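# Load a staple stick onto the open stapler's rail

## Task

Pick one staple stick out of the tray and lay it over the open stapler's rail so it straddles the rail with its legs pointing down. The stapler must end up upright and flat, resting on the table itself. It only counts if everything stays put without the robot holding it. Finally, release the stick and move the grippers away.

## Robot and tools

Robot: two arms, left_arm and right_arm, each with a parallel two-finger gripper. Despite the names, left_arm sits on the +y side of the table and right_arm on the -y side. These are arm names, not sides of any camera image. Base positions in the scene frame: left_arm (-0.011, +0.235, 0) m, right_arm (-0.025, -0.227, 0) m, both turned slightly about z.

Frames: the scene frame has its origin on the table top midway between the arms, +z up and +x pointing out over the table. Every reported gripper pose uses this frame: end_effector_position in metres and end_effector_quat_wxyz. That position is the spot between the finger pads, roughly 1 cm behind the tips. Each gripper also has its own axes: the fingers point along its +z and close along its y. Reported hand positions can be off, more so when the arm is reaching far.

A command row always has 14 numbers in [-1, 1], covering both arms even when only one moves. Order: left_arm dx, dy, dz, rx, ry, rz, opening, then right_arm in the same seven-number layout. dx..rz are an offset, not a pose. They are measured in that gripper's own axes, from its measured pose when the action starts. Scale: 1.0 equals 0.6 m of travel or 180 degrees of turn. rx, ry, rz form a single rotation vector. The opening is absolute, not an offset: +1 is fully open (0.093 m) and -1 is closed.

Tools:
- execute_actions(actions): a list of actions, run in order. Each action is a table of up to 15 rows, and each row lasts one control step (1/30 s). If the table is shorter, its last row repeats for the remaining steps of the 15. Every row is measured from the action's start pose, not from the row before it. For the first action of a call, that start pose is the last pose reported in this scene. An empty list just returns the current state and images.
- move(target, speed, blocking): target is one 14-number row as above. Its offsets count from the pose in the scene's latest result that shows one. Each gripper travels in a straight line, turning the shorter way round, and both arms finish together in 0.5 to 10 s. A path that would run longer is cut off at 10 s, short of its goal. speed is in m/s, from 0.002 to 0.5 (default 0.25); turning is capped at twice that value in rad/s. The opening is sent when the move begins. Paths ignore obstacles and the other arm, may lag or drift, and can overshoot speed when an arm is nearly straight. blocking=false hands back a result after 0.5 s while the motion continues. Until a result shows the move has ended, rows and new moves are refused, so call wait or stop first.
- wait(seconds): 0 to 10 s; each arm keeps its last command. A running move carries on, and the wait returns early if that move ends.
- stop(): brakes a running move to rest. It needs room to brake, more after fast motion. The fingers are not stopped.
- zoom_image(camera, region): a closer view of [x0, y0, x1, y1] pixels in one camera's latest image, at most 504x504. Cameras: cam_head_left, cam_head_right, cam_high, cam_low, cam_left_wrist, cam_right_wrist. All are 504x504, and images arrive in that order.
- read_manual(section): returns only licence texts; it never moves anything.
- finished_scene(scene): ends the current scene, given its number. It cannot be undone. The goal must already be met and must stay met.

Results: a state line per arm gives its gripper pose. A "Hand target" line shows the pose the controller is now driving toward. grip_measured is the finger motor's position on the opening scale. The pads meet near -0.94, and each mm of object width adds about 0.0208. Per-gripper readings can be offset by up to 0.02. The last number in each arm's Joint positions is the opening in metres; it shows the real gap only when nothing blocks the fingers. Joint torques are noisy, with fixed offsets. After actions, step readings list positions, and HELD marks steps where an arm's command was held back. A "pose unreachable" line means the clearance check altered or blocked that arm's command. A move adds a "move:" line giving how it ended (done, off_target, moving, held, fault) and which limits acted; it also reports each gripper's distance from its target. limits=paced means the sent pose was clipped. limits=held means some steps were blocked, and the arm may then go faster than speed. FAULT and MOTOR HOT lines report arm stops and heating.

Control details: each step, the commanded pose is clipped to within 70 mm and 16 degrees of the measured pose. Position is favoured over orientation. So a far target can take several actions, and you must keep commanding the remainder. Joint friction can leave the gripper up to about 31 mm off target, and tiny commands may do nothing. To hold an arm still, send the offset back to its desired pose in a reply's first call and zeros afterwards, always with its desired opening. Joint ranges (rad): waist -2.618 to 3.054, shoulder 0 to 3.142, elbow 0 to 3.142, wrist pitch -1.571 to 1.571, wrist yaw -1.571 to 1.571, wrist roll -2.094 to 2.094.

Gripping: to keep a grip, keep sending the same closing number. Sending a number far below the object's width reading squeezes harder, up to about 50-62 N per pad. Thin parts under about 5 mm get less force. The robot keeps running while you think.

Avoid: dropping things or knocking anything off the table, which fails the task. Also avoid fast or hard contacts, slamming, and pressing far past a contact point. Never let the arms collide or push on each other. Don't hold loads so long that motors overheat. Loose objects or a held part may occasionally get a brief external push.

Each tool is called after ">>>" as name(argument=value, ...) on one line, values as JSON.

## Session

>>> execute_actions(actions=[])

Scene clock: 0.00 s.
left_arm: end_effector_position=(+0.0955, +0.7400, +0.3699) grip_measured=+0.985 end_effector_quat_wxyz=(-0.590, +0.805, -0.029, +0.063) | right_arm: end_effector_position=(+0.4389, +0.0465, +0.3626) grip_measured=+0.989 end_effector_quat_wxyz=(-0.577, +0.757, -0.282, +0.116)
Joint positions: left_arm=[ 1.215  1.651  1.672 -0.324 -0.09  -1.67   0.092] | right_arm=[ 0.239  1.854  1.916 -0.452 -0.631 -1.65   0.093]
Joint velocities: left_arm=[ 0.002 -0.007 -0.007  0.051 -0.051 -0.007 -0.   ] | right_arm=[ 0.027 -0.012 -0.002 -0.022  0.022 -0.095  0.002]
Joint torques (N m, as the arm reports them, + toward a larger angle): no reading
Motor temperatures (°C, as the motors report them): left_arm=[23 30 27 22 24 23] | right_arm=[24 23 34 35 25 24]
Hand target (left_arm): +0.095, +0.740, +0.370; -0.590, +0.805, -0.029, +0.063
Hand target (right_arm): +0.439, +0.046, +0.363; -0.577, +0.757, -0.282, +0.116
camera_calibration (this result's frames):
cam_left_wrist: T_world_to_cam=[[-0.0419945, 0.310761, 0.94956, -0.581861], [0.831703, -0.515761, 0.205575, 0.265546], [0.553631, 0.798384, -0.236802, -0.470324], [0, 0, 0, 1]] pos_world=[0.0150958, 0.693278, 0.386549]
cam_right_wrist: T_world_to_cam=[[0.298018, 0.16863, 0.939547, -0.471987], [0.524735, -0.851156, -0.0136767, -0.145282], [0.797395, 0.497089, -0.342146, -0.163998], [0, 0, 0, 1]] pos_world=[0.347666, 0.0374553, 0.385356]

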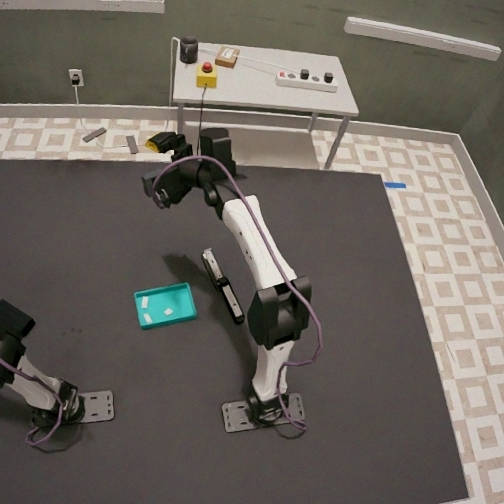

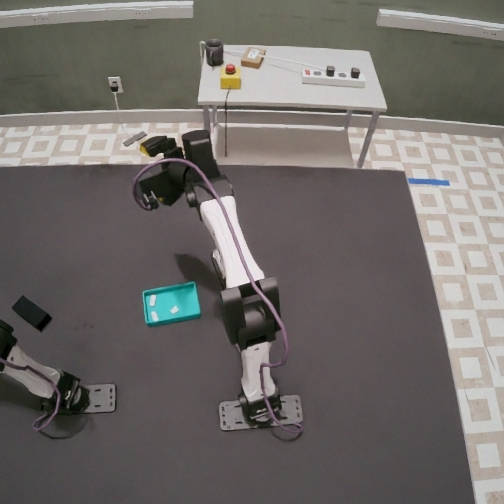

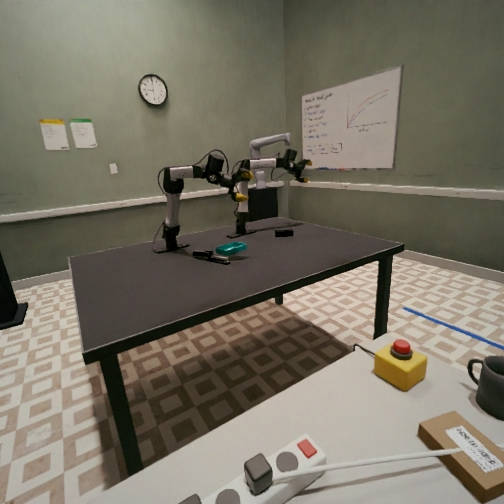

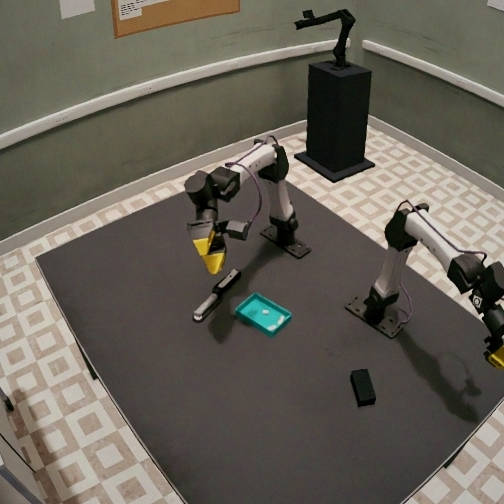

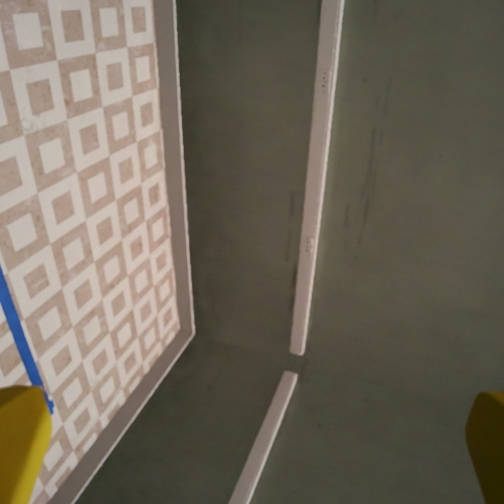

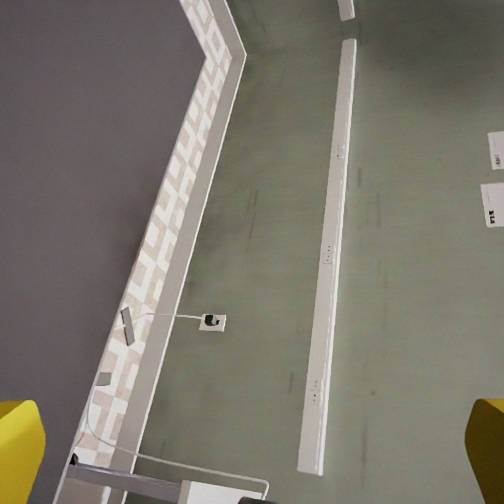

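>>> zoom_image(camera="cam_head_left", region=[110, 230, 270, 350])

>>> zoom_image(camera="cam_low", region=[170, 250, 310, 350])

>>> zoom_image(camera="cam_high", region=[170, 220, 270, 280])

Region (110, 230, 270, 350) of cam_head_left's 504x504 image, scaled by 3.150, with more detail than that image has; it fills the top 378 rows of this view, and the rest is white.

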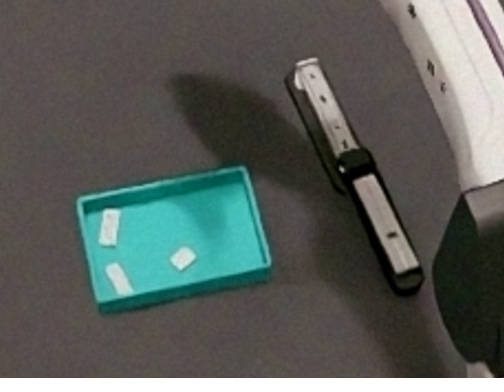

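Region (170, 250, 310, 350) of cam_low's 504x504 image, scaled by 3.600, with more detail than that image has; it fills the top 360 rows of this view, and the rest is white.

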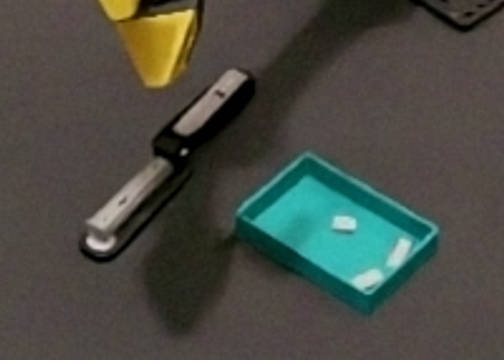

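Region (170, 220, 270, 280) of cam_high's 504x504 image, scaled by 5.040, with more detail than that image has; it fills the top 302 rows of this view, and the rest is white.

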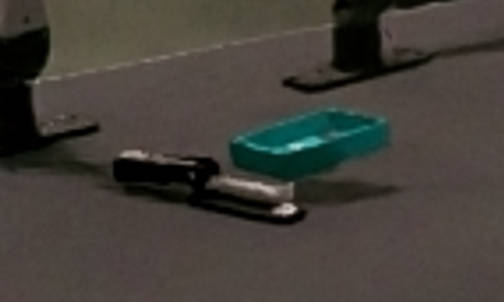

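>>> move(target=[0,0,0,0,0,0,1,-0.17,0.415,-0.143,-0.247,0.368,0.445,0.2])

Scene clock: 38.90 s.
left_arm: end_effector_position=(+0.0955, +0.7400, +0.3699) grip_measured=+0.985 end_effector_quat_wxyz=(-0.590, +0.805, -0.029, +0.063) | right_arm: end_effector_position=(+0.2434, -0.0099, +0.1790) grip_measured=+0.201 end_effector_quat_wxyz=(+0.018, -0.392, +0.920, +0.002)
Joint positions: left_arm=[ 1.215  1.651  1.672 -0.324 -0.09  -1.67   0.092] | right_arm=[ 0.576  1.837  1.809 -1.507  0.006 -0.122  0.055]
Joint velocities: left_arm=[-0.002 -0.022  0.002 -0.022  0.007 -0.037  0.001] | right_arm=[ 0.002 -0.007  0.002 -0.007 -0.007  0.007  0.   ]
Joint torques (N m, as the arm reports them, + toward a larger angle): left_arm=[  0.13 -10.19   9.     2.02  -0.04   0.09] | right_arm=[ 0.09 -7.83  6.86  0.36  0.03  0.1 ]
Motor temperatures (°C, as the motors report them): left_arm=[23 36 33 29 24 23] | right_arm=[24 34 40 41 25 24]
Hand target (left_arm): +0.095, +0.740, +0.370; -0.590, +0.805, -0.029, +0.063
Hand target (right_arm): +0.239, -0.009, +0.172; -0.001, -0.389, +0.921, +0.004
Off the commanded pose (left_arm): 0.000 m, 0 deg.
Off the commanded pose (right_arm): 0.010 m, 2 deg.
move: done
camera_calibration (this result's frames):
cam_left_wrist: T_world_to_cam=[[-0.0419945, 0.310761, 0.94956, -0.581861], [0.831703, -0.515761, 0.205575, 0.265546], [0.553631, 0.798384, -0.236802, -0.470324], [0, 0, 0, 1]] pos_world=[0.0150958, 0.693278, 0.386549]
cam_right_wrist: T_world_to_cam=[[0.715635, -0.698379, 0.0115704, -0.175819], [-0.64644, -0.655956, 0.389662, 0.121636], [-0.264542, -0.286335, -0.920885, 0.311437], [0, 0, 0, 1]] pos_world=[0.286841, 0.0461749, 0.241435]

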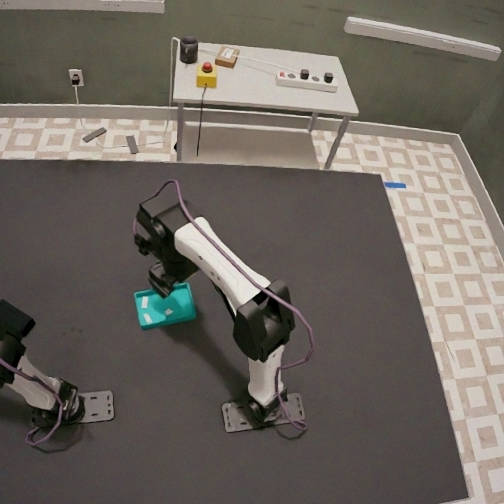

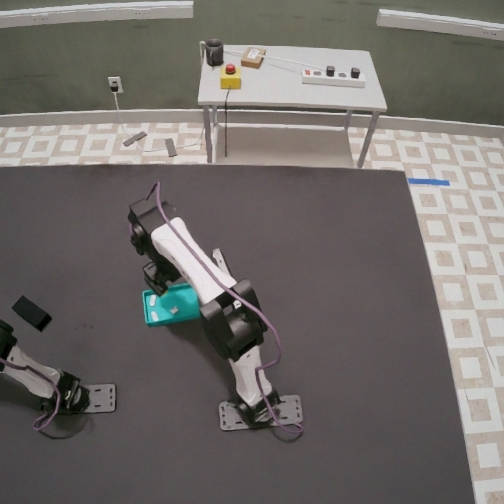

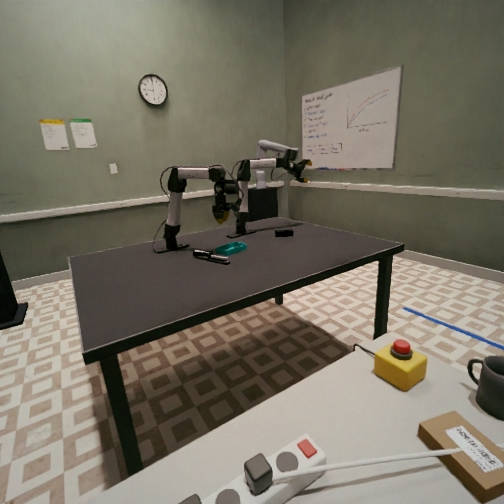

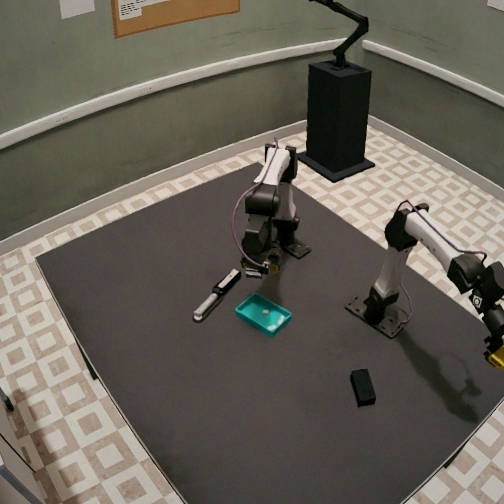

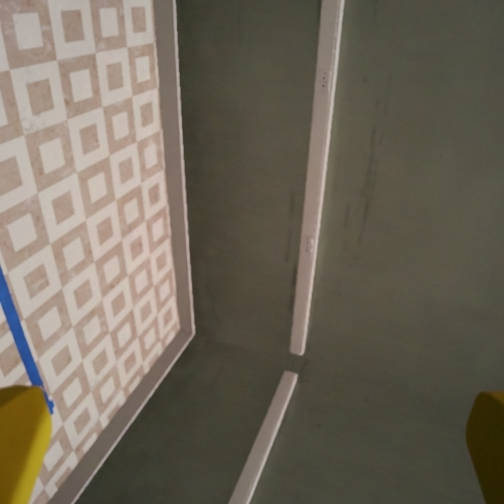

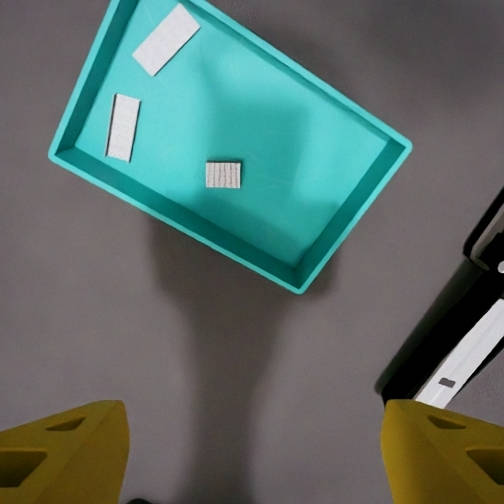

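>>> zoom_image(camera="cam_right_wrist", region=[80, 0, 280, 210])

Region (80, 0, 280, 210) of cam_right_wrist's 504x504 image, scaled by 2.400, with more detail than that image has; it fills the left 480 columns of this view, and the rest is white.

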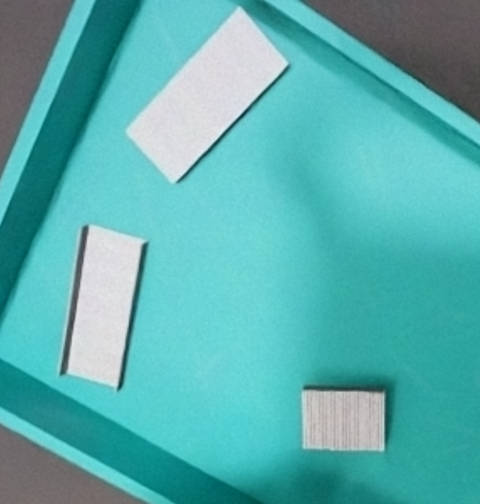

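>>> move(target=[0,0,0,0,0,0,1,-0.035,0.035,0.17,0,0,0.5,-0.35], speed=0.2)

Scene clock: 66.70 s.
left_arm: end_effector_position=(+0.0955, +0.7400, +0.3699) grip_measured=+0.985 end_effector_quat_wxyz=(-0.590, +0.805, -0.029, +0.063) | right_arm: end_effector_position=(+0.2508, +0.0231, +0.0900) grip_measured=-0.348 end_effector_quat_wxyz=(+0.016, +0.372, +0.928, +0.028)
Joint positions: left_arm=[ 1.215  1.651  1.672 -0.324 -0.09  -1.67   0.092] | right_arm=[ 0.631  1.902  1.538 -1.142  0.005  1.501  0.028]
Joint velocities: left_arm=[-0.012  0.007 -0.012 -0.007  0.007  0.066 -0.   ] | right_arm=[ 0.002 -0.002 -0.017  0.007 -0.037 -0.022 -0.   ]
Joint torques (N m, as the arm reports them, + toward a larger angle): left_arm=[  0.2  -10.02   8.97   2.01  -0.05   0.1 ] | right_arm=[ 0.35 -8.54  5.51  0.5   0.21  0.1 ]
Motor temperatures (°C, as the motors report them): left_arm=[23 38 34 32 24 23] | right_arm=[24 34 39 36 25 24]
Hand target (left_arm): +0.095, +0.740, +0.370; -0.590, +0.805, -0.029, +0.063
Hand target (right_arm): +0.246, +0.022, +0.078; +0.011, +0.374, +0.927, +0.014
Off the commanded pose (left_arm): 0.000 m, 0 deg.
Off the commanded pose (right_arm): 0.013 m, 2 deg.
move: off_target (right_arm)
camera_calibration (this result's frames):
cam_left_wrist: T_world_to_cam=[[-0.0419945, 0.310761, 0.94956, -0.581861], [0.831703, -0.515761, 0.205575, 0.265546], [0.553631, 0.798384, -0.236802, -0.470324], [0, 0, 0, 1]] pos_world=[0.0150958, 0.693278, 0.386549]
cam_right_wrist: T_world_to_cam=[[-0.694671, -0.716655, -0.0619457, 0.203644], [-0.671769, 0.61554, 0.412113, 0.157705], [-0.257213, 0.327896, -0.909025, 0.223807], [0, 0, 0, 1]] pos_world=[0.304973, -0.0245163, 0.151068]

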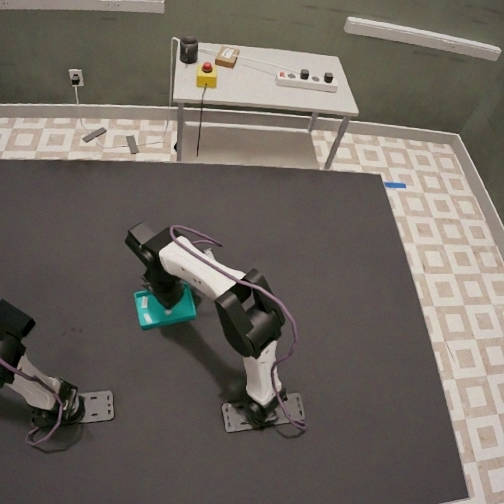

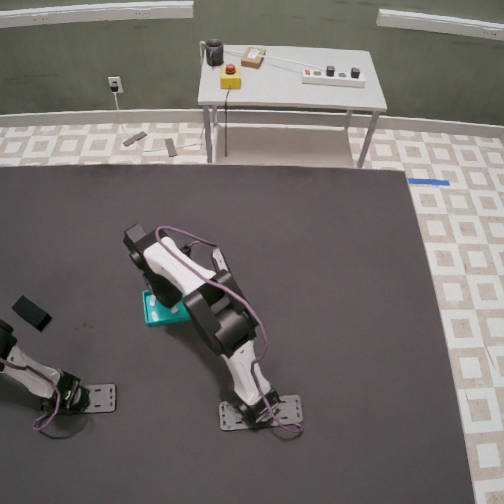

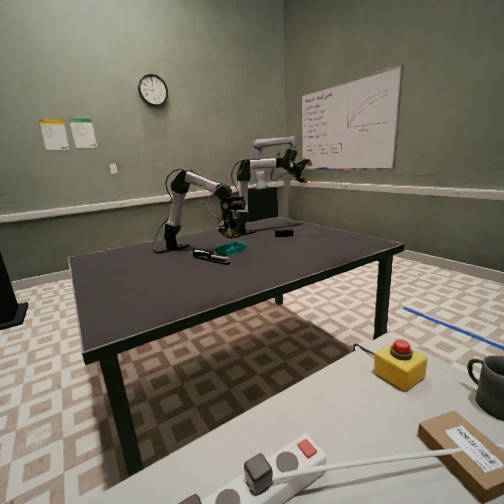

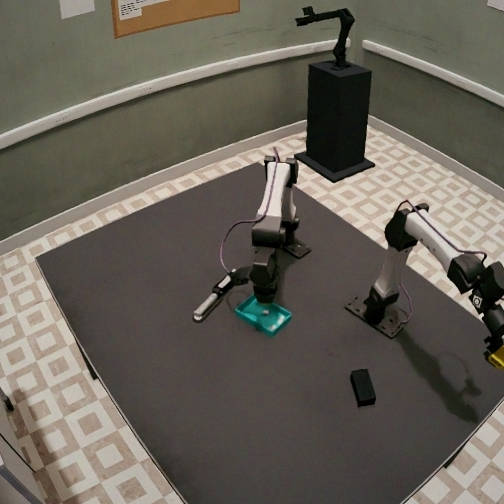

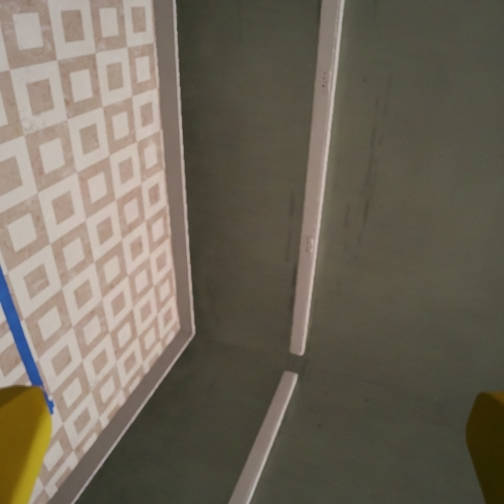

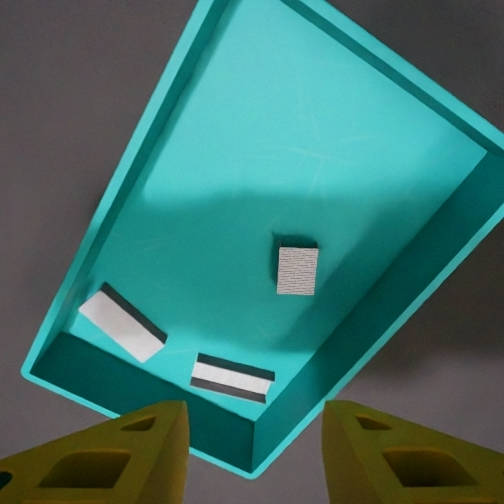

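>>> move(target=[0,0,0,0,0,0,1,-0.01,-0.022,0.07,0,0,0.01,-0.4], speed=0.1)

Scene clock: 83.70 s.
left_arm: end_effector_position=(+0.0955, +0.7400, +0.3699) grip_measured=+0.985 end_effector_quat_wxyz=(-0.590, +0.805, -0.029, +0.063) | right_arm: end_effector_position=(+0.2490, +0.0154, +0.0516) grip_measured=-0.398 end_effector_quat_wxyz=(+0.018, +0.379, +0.925, +0.030)
Joint positions: left_arm=[ 1.215  1.651  1.672 -0.324 -0.09  -1.67   0.092] | right_arm=[ 0.619  1.902  1.382 -0.98   0.005  1.505  0.026]
Joint velocities: left_arm=[-0.007 -0.007  0.007 -0.037  0.051  0.007  0.   ] | right_arm=[-0.002 -0.012  0.007  0.022  0.037  0.095 -0.   ]
Joint torques (N m, as the arm reports them, + toward a larger angle): left_arm=[  0.13 -10.08   8.99   2.01  -0.04   0.11] | right_arm=[-0.89 -9.87  5.45  0.54  0.2   0.14]
Motor temperatures (°C, as the motors report them): left_arm=[23 39 35 33 24 23] | right_arm=[24 35 39 35 25 24]
Hand target (left_arm): +0.095, +0.740, +0.370; -0.590, +0.805, -0.029, +0.063
Hand target (right_arm): +0.248, +0.011, +0.047; +0.016, +0.387, +0.922, +0.028
Off the commanded pose (left_arm): 0.000 m, 0 deg.
Off the commanded pose (right_arm): 0.006 m, 1 deg.
move: done
camera_calibration (this result's frames):
cam_left_wrist: T_world_to_cam=[[-0.0419945, 0.310761, 0.94956, -0.581861], [0.831703, -0.515761, 0.205575, 0.265546], [0.553631, 0.798384, -0.236802, -0.470324], [0, 0, 0, 1]] pos_world=[0.0150958, 0.693278, 0.386549]
cam_right_wrist: T_world_to_cam=[[-0.705501, -0.705433, -0.0680555, 0.197394], [-0.663889, 0.624224, 0.41182, 0.17497], [-0.24803, 0.335721, -0.90872, 0.188514], [0, 0, 0, 1]] pos_world=[0.302179, -0.03326, 0.112684]

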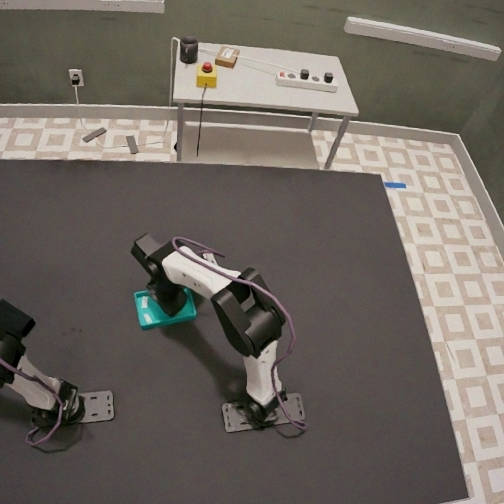

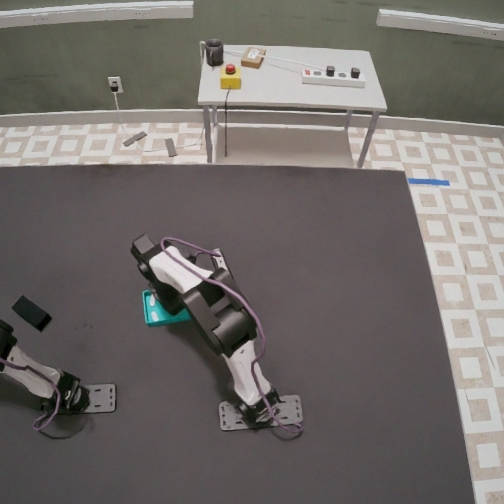

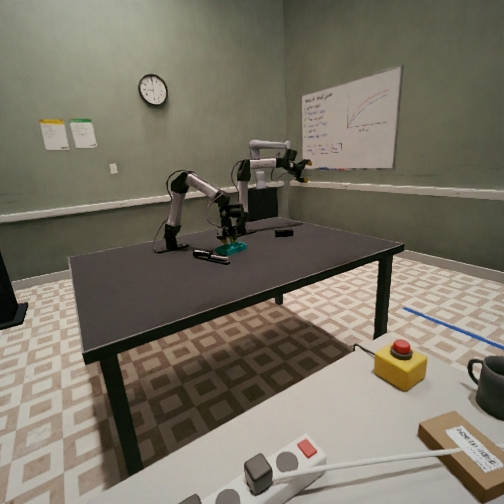

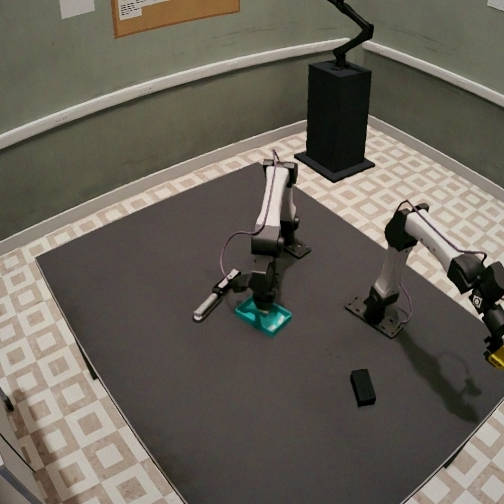

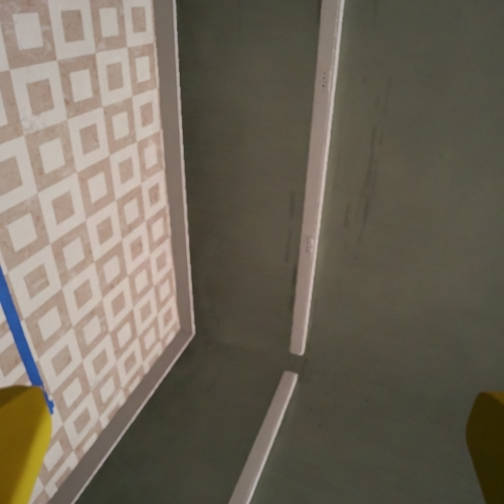

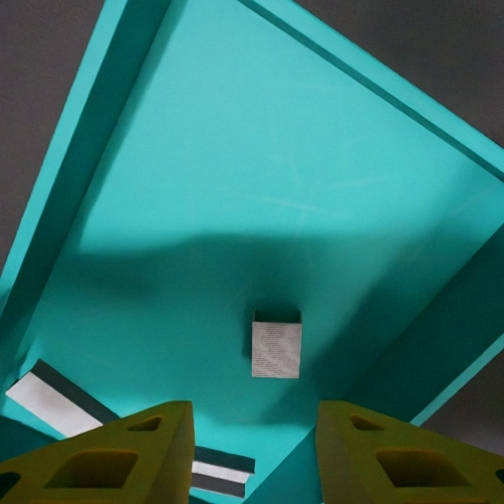

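>>> move(target=[0,0,0,0,0,0,1,0,-0.013,0.048,0,0,0,-0.48], speed=0.06)

Scene clock: 93.17 s.
left_arm: end_effector_position=(+0.0955, +0.7400, +0.3699) grip_measured=+0.985 end_effector_quat_wxyz=(-0.590, +0.805, -0.029, +0.063) | right_arm: end_effector_position=(+0.2504, +0.0167, +0.0348) grip_measured=-0.478 end_effector_quat_wxyz=(+0.024, +0.379, +0.924, +0.044)
Joint positions: left_arm=[ 1.215  1.651  1.672 -0.324 -0.09  -1.67   0.092] | right_arm=[ 0.619  1.902  1.309 -0.876  0.005  1.505  0.022]
Joint velocities: left_arm=[-0.007  0.002 -0.012 -0.022  0.066  0.022  0.   ] | right_arm=[-0.007  0.002 -0.007  0.037  0.022  0.037 -0.001]
Joint torques (N m, as the arm reports them, + toward a larger angle): left_arm=[  0.12 -10.16   8.94   2.    -0.04   0.07] | right_arm=[-0.51 -8.31  4.75  0.56  0.19  0.02]
Motor temperatures (°C, as the motors report them): left_arm=[23 40 35 33 24 23] | right_arm=[24 36 38 35 25 24]
Hand target (left_arm): +0.095, +0.740, +0.370; -0.590, +0.805, -0.029, +0.063
Hand target (right_arm): +0.245, +0.011, +0.023; +0.018, +0.379, +0.925, +0.030
Off the commanded pose (left_arm): 0.000 m, 0 deg.
Off the commanded pose (right_arm): 0.015 m, 2 deg.
move: off_target (right_arm)
camera_calibration (this result's frames):
cam_left_wrist: T_world_to_cam=[[-0.0419945, 0.310761, 0.94956, -0.581861], [0.831703, -0.515761, 0.205575, 0.265546], [0.553631, 0.798384, -0.236802, -0.470324], [0, 0, 0, 1]] pos_world=[0.0150958, 0.693278, 0.386549]
cam_right_wrist: T_world_to_cam=[[-0.703546, -0.703696, -0.0991715, 0.198638], [-0.673488, 0.615695, 0.409064, 0.184684], [-0.226797, 0.354586, -0.907101, 0.167481], [0, 0, 0, 1]] pos_world=[0.302118, -0.0333146, 0.0960744]

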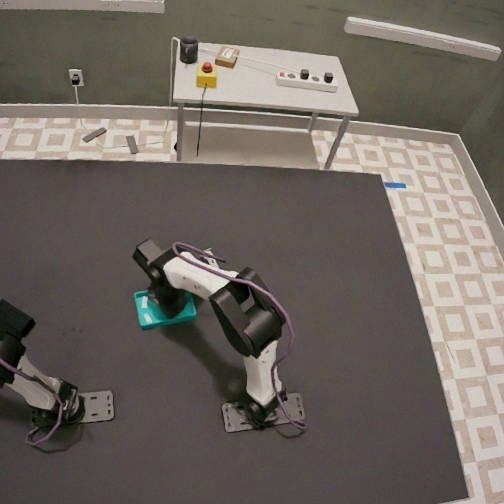

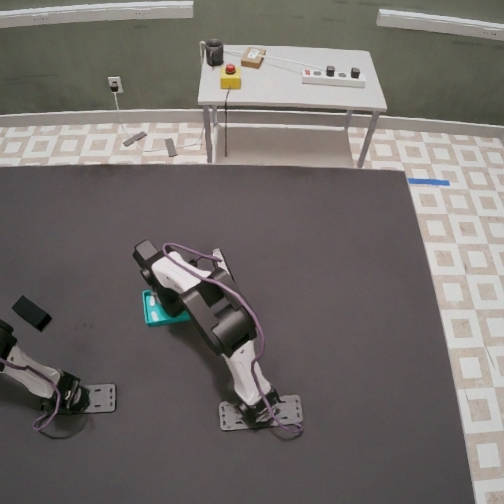

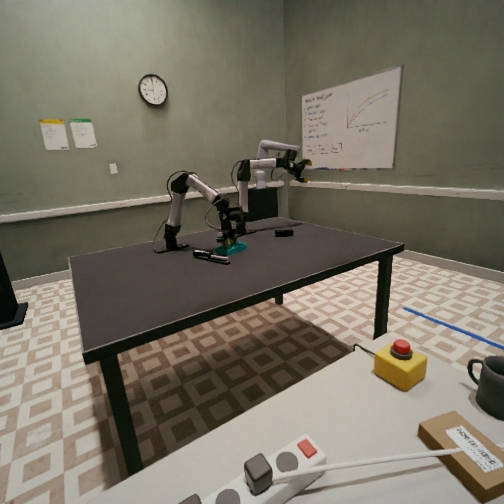

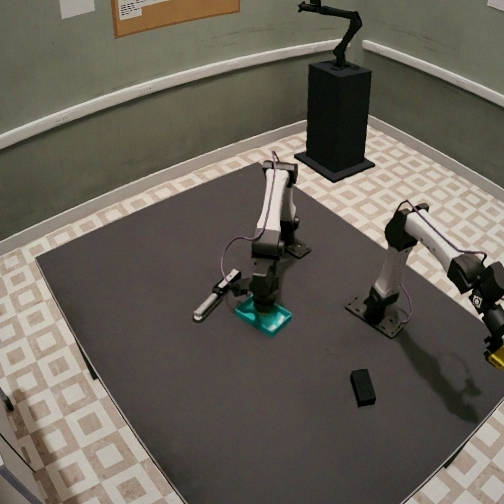

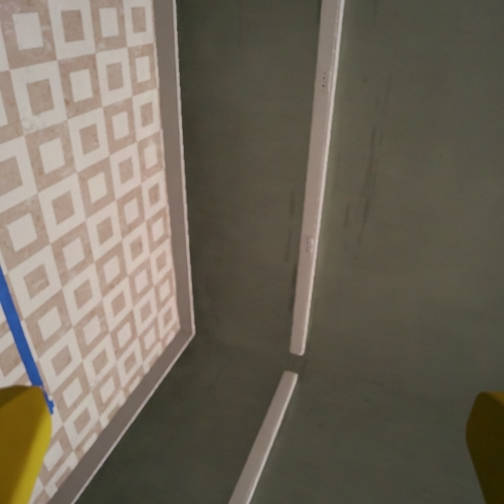

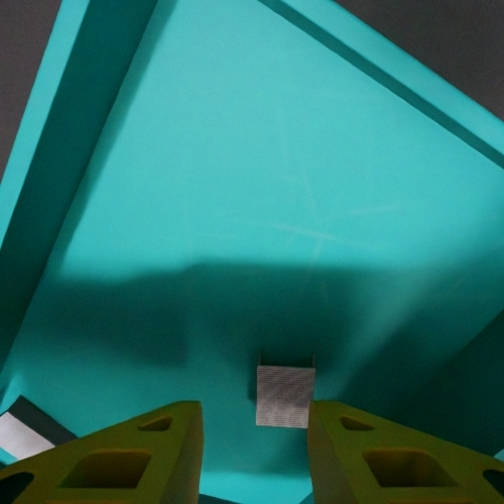

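>>> execute_actions(actions=[[[0,0,0,0,0,0,1,0,-0.028,-0.004,0,0,0,-0.42]],[[0,0,0,0,0,0,1,0,0,0,0,0,0,-0.42]]])

Scene clock: 102.37 s.
left_arm: end_effector_position=(+0.0955, +0.7400, +0.3699) grip_measured=+0.985 end_effector_quat_wxyz=(-0.590, +0.805, -0.029, +0.063) | right_arm: end_effector_position=(+0.2419, +0.0091, +0.0371) grip_measured=-0.422 end_effector_quat_wxyz=(+0.026, +0.379, +0.924, +0.047)
Joint positions: left_arm=[ 1.215  1.651  1.672 -0.324 -0.09  -1.67   0.092] | right_arm=[ 0.619  1.854  1.253 -0.863  0.005  1.505  0.025]
Joint velocities: left_arm=[ 0.002 -0.007  0.007  0.051  0.051 -0.066 -0.001] | right_arm=[-0.017  0.022 -0.002  0.022 -0.022  0.007  0.   ]
Joint torques (N m, as the arm reports them, + toward a larger angle): left_arm=[  0.09 -10.03   8.9    2.01  -0.05   0.11] | right_arm=[-0.2  -9.25  7.22  0.52  0.15  0.03]
Motor temperatures (°C, as the motors report them): left_arm=[23 40 36 34 24 23] | right_arm=[24 36 38 34 25 24]
Hand target (left_arm): +0.095, +0.740, +0.370; -0.590, +0.805, -0.029, +0.063
Hand target (right_arm): +0.242, +0.009, +0.037; +0.026, +0.379, +0.924, +0.047
Off the commanded pose (left_arm): 0.000 m, 0 deg.
Off the commanded pose (right_arm): 0.000 m, 0 deg.
Step readings (end_effector_position; steps 1 to 15: 1st action; 16 to 30: 2nd action):
0: left_arm (+0.0955, +0.7400, +0.3699) | right_arm (+0.2507, +0.0169, +0.0348)
1: left_arm (+0.0955, +0.7400, +0.3699) | right_arm (+0.2502, +0.0165, +0.0346)
2: left_arm (+0.0955, +0.7400, +0.3699) | right_arm (+0.2478, +0.0144, +0.0344)
4: left_arm (+0.0955, +0.7400, +0.3699) | right_arm (+0.2431, +0.0101, +0.0354)
8: left_arm (+0.0955, +0.7400, +0.3699) | right_arm (+0.2419, +0.0091, +0.0371)
15: left_arm (+0.0955, +0.7400, +0.3699) | right_arm (+0.2419, +0.0091, +0.0371)
16: left_arm (+0.0955, +0.7400, +0.3699) | right_arm (+0.2419, +0.0091, +0.0371)
17: left_arm (+0.0955, +0.7400, +0.3699) | right_arm (+0.2419, +0.0091, +0.0371)
19: left_arm (+0.0955, +0.7400, +0.3699) | right_arm (+0.2419, +0.0091, +0.0371)
23: left_arm (+0.0955, +0.7400, +0.3699) | right_arm (+0.2419, +0.0091, +0.0371)
30: end_effector_position above
camera_calibration (this result's frames):
cam_left_wrist: T_world_to_cam=[[-0.0419945, 0.310761, 0.94956, -0.581861], [0.831703, -0.515761, 0.205575, 0.265546], [0.553631, 0.798384, -0.236802, -0.470324], [0, 0, 0, 1]] pos_world=[0.0150958, 0.693278, 0.386549]
cam_right_wrist: T_world_to_cam=[[-0.70308, -0.703282, -0.105233, 0.187693], [-0.675353, 0.614038, 0.408479, 0.183155], [-0.222659, 0.358263, -0.906681, 0.169273], [0, 0, 0, 1]] pos_world=[0.293348, -0.041107, 0.0984135]

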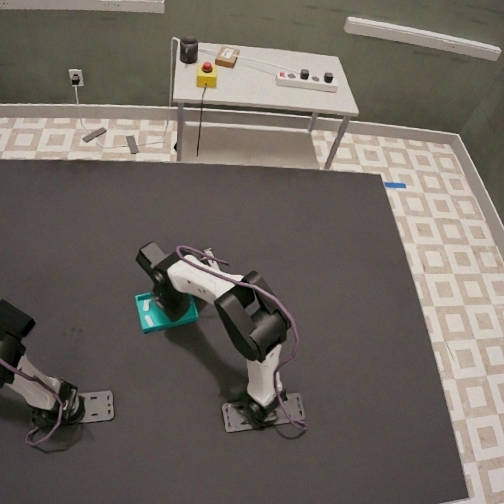

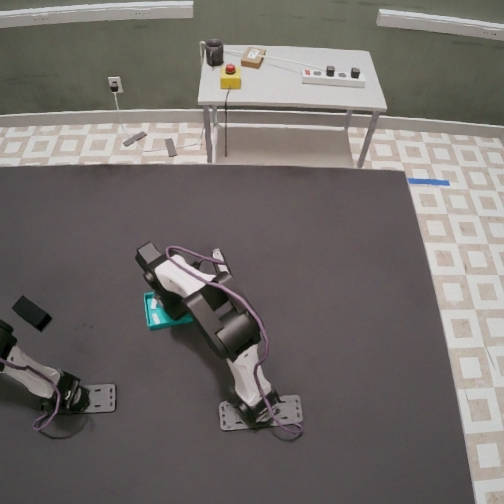

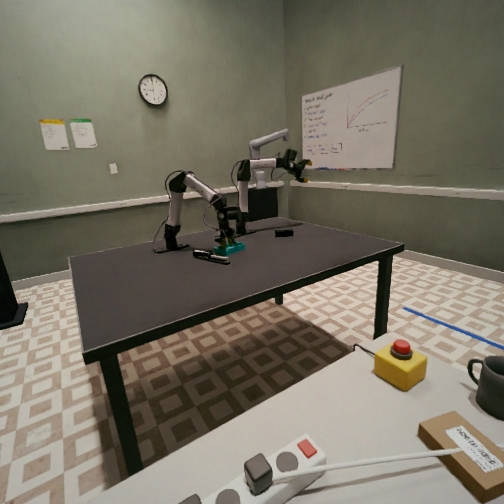

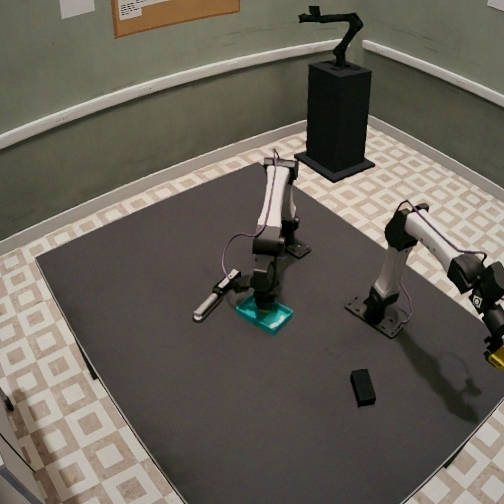

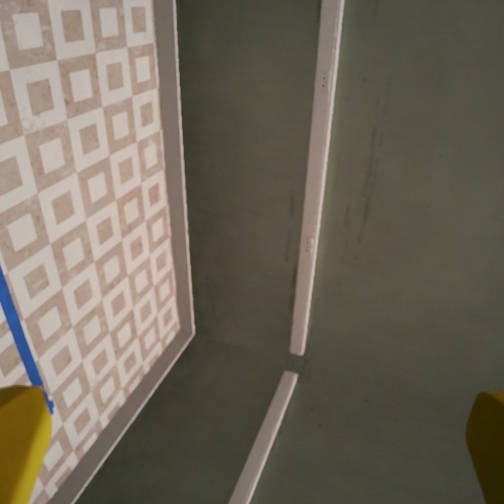

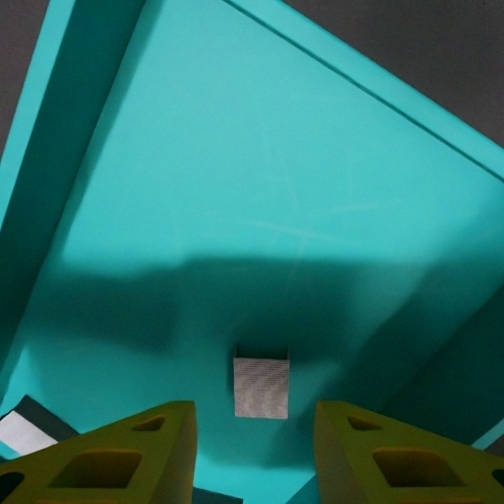

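>>> execute_actions(actions=[[[0,0,0,0,0,0,1,0,0,0.045,0,0,0,-0.5]],[[0,0,0,0,0,0,1,0,0,0,0,0,0,-0.5]]])

Scene clock: 108.17 s.
left_arm: end_effector_position=(+0.0955, +0.7400, +0.3699) grip_measured=+0.985 end_effector_quat_wxyz=(-0.590, +0.805, -0.029, +0.063) | right_arm: end_effector_position=(+0.2499, +0.0163, +0.0288) grip_measured=-0.498 end_effector_quat_wxyz=(+0.034, +0.379, +0.923, +0.065)
Joint positions: left_arm=[ 1.215  1.651  1.672 -0.324 -0.09  -1.67   0.092] | right_arm=[ 0.619  1.871  1.235 -0.787  0.004  1.505  0.021]
Joint velocities: left_arm=[-0.002 -0.012 -0.012 -0.11   0.022 -0.051 -0.   ] | right_arm=[-0.002  0.002 -0.017 -0.022 -0.022  0.022  0.001]
Joint torques (N m, as the arm reports them, + toward a larger angle): left_arm=[  0.16 -10.14   8.94   2.    -0.04   0.09] | right_arm=[-0.33 -9.28  7.19  0.61  0.19  0.02]
Motor temperatures (°C, as the motors report them): left_arm=[23 40 36 34 24 23] | right_arm=[24 37 38 34 25 24]
Hand target (left_arm): +0.095, +0.740, +0.370; -0.590, +0.805, -0.029, +0.063
Hand target (right_arm): +0.250, +0.016, +0.029; +0.034, +0.379, +0.923, +0.065
Off the commanded pose (left_arm): 0.000 m, 0 deg.
Off the commanded pose (right_arm): 0.000 m, 0 deg.
Step readings (end_effector_position; steps 1 to 15: 1st action; 16 to 30: 2nd action):
0: left_arm (+0.0955, +0.7400, +0.3699) | right_arm (+0.2419, +0.0091, +0.0371)
1: left_arm (+0.0955, +0.7400, +0.3699) | right_arm (+0.2427, +0.0098, +0.0360)
2: left_arm (+0.0955, +0.7400, +0.3699) | right_arm (+0.2439, +0.0109, +0.0338)
4: left_arm (+0.0955, +0.7400, +0.3699) | right_arm (+0.2445, +0.0115, +0.0287)
8: left_arm (+0.0955, +0.7400, +0.3699) | right_arm (+0.2476, +0.0143, +0.0283)
15: left_arm (+0.0955, +0.7400, +0.3699) | right_arm (+0.2499, +0.0163, +0.0288)
16: left_arm (+0.0955, +0.7400, +0.3699) | right_arm (+0.2499, +0.0163, +0.0288)
17: left_arm (+0.0955, +0.7400, +0.3699) | right_arm (+0.2499, +0.0163, +0.0288)
19: left_arm (+0.0955, +0.7400, +0.3699) | right_arm (+0.2499, +0.0163, +0.0288)
23: left_arm (+0.0955, +0.7400, +0.3699) | right_arm (+0.2499, +0.0163, +0.0288)
30: end_effector_position above
camera_calibration (this result's frames):
cam_left_wrist: T_world_to_cam=[[-0.0419945, 0.310761, 0.94956, -0.581861], [0.831703, -0.515761, 0.205575, 0.265546], [0.553631, 0.798384, -0.236802, -0.470324], [0, 0, 0, 1]] pos_world=[0.0150958, 0.693278, 0.386549]
cam_right_wrist: T_world_to_cam=[[-0.69929, -0.699916, -0.145299, 0.197694], [-0.687571, 0.60297, 0.404566, 0.190873], [-0.195551, 0.382813, -0.902892, 0.153681], [0, 0, 0, 1]] pos_world=[0.299537, -0.0355525, 0.0902617]

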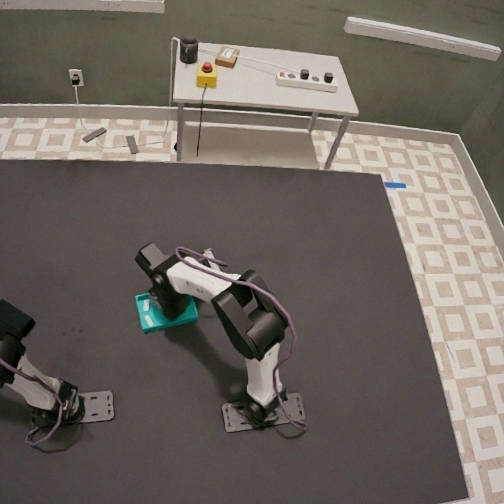

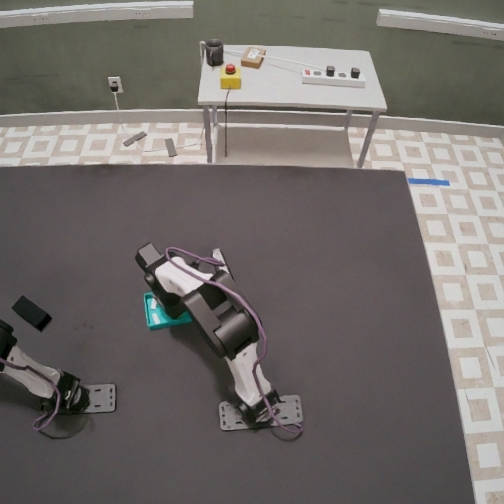

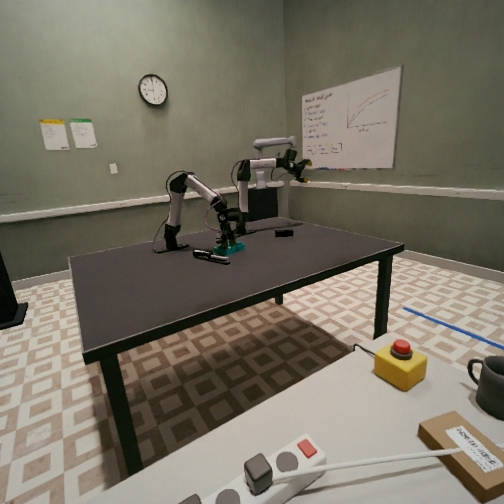

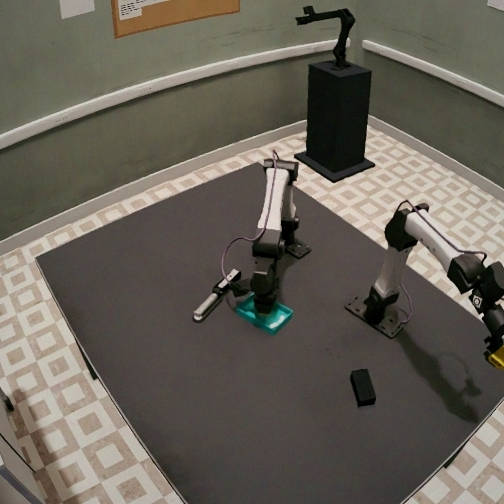

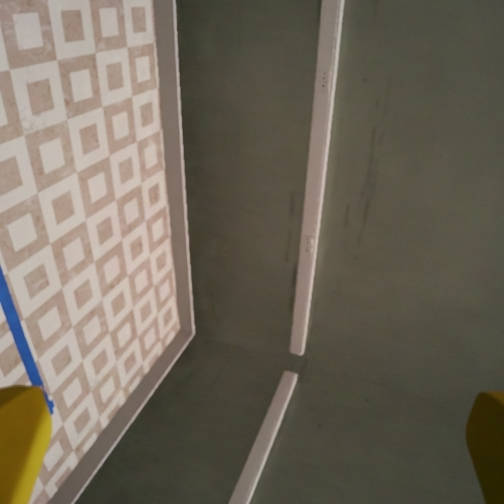

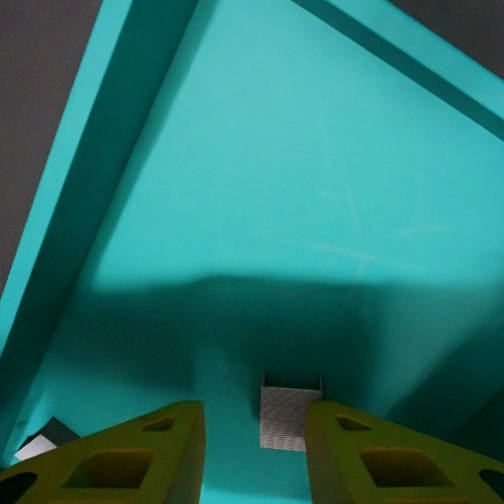

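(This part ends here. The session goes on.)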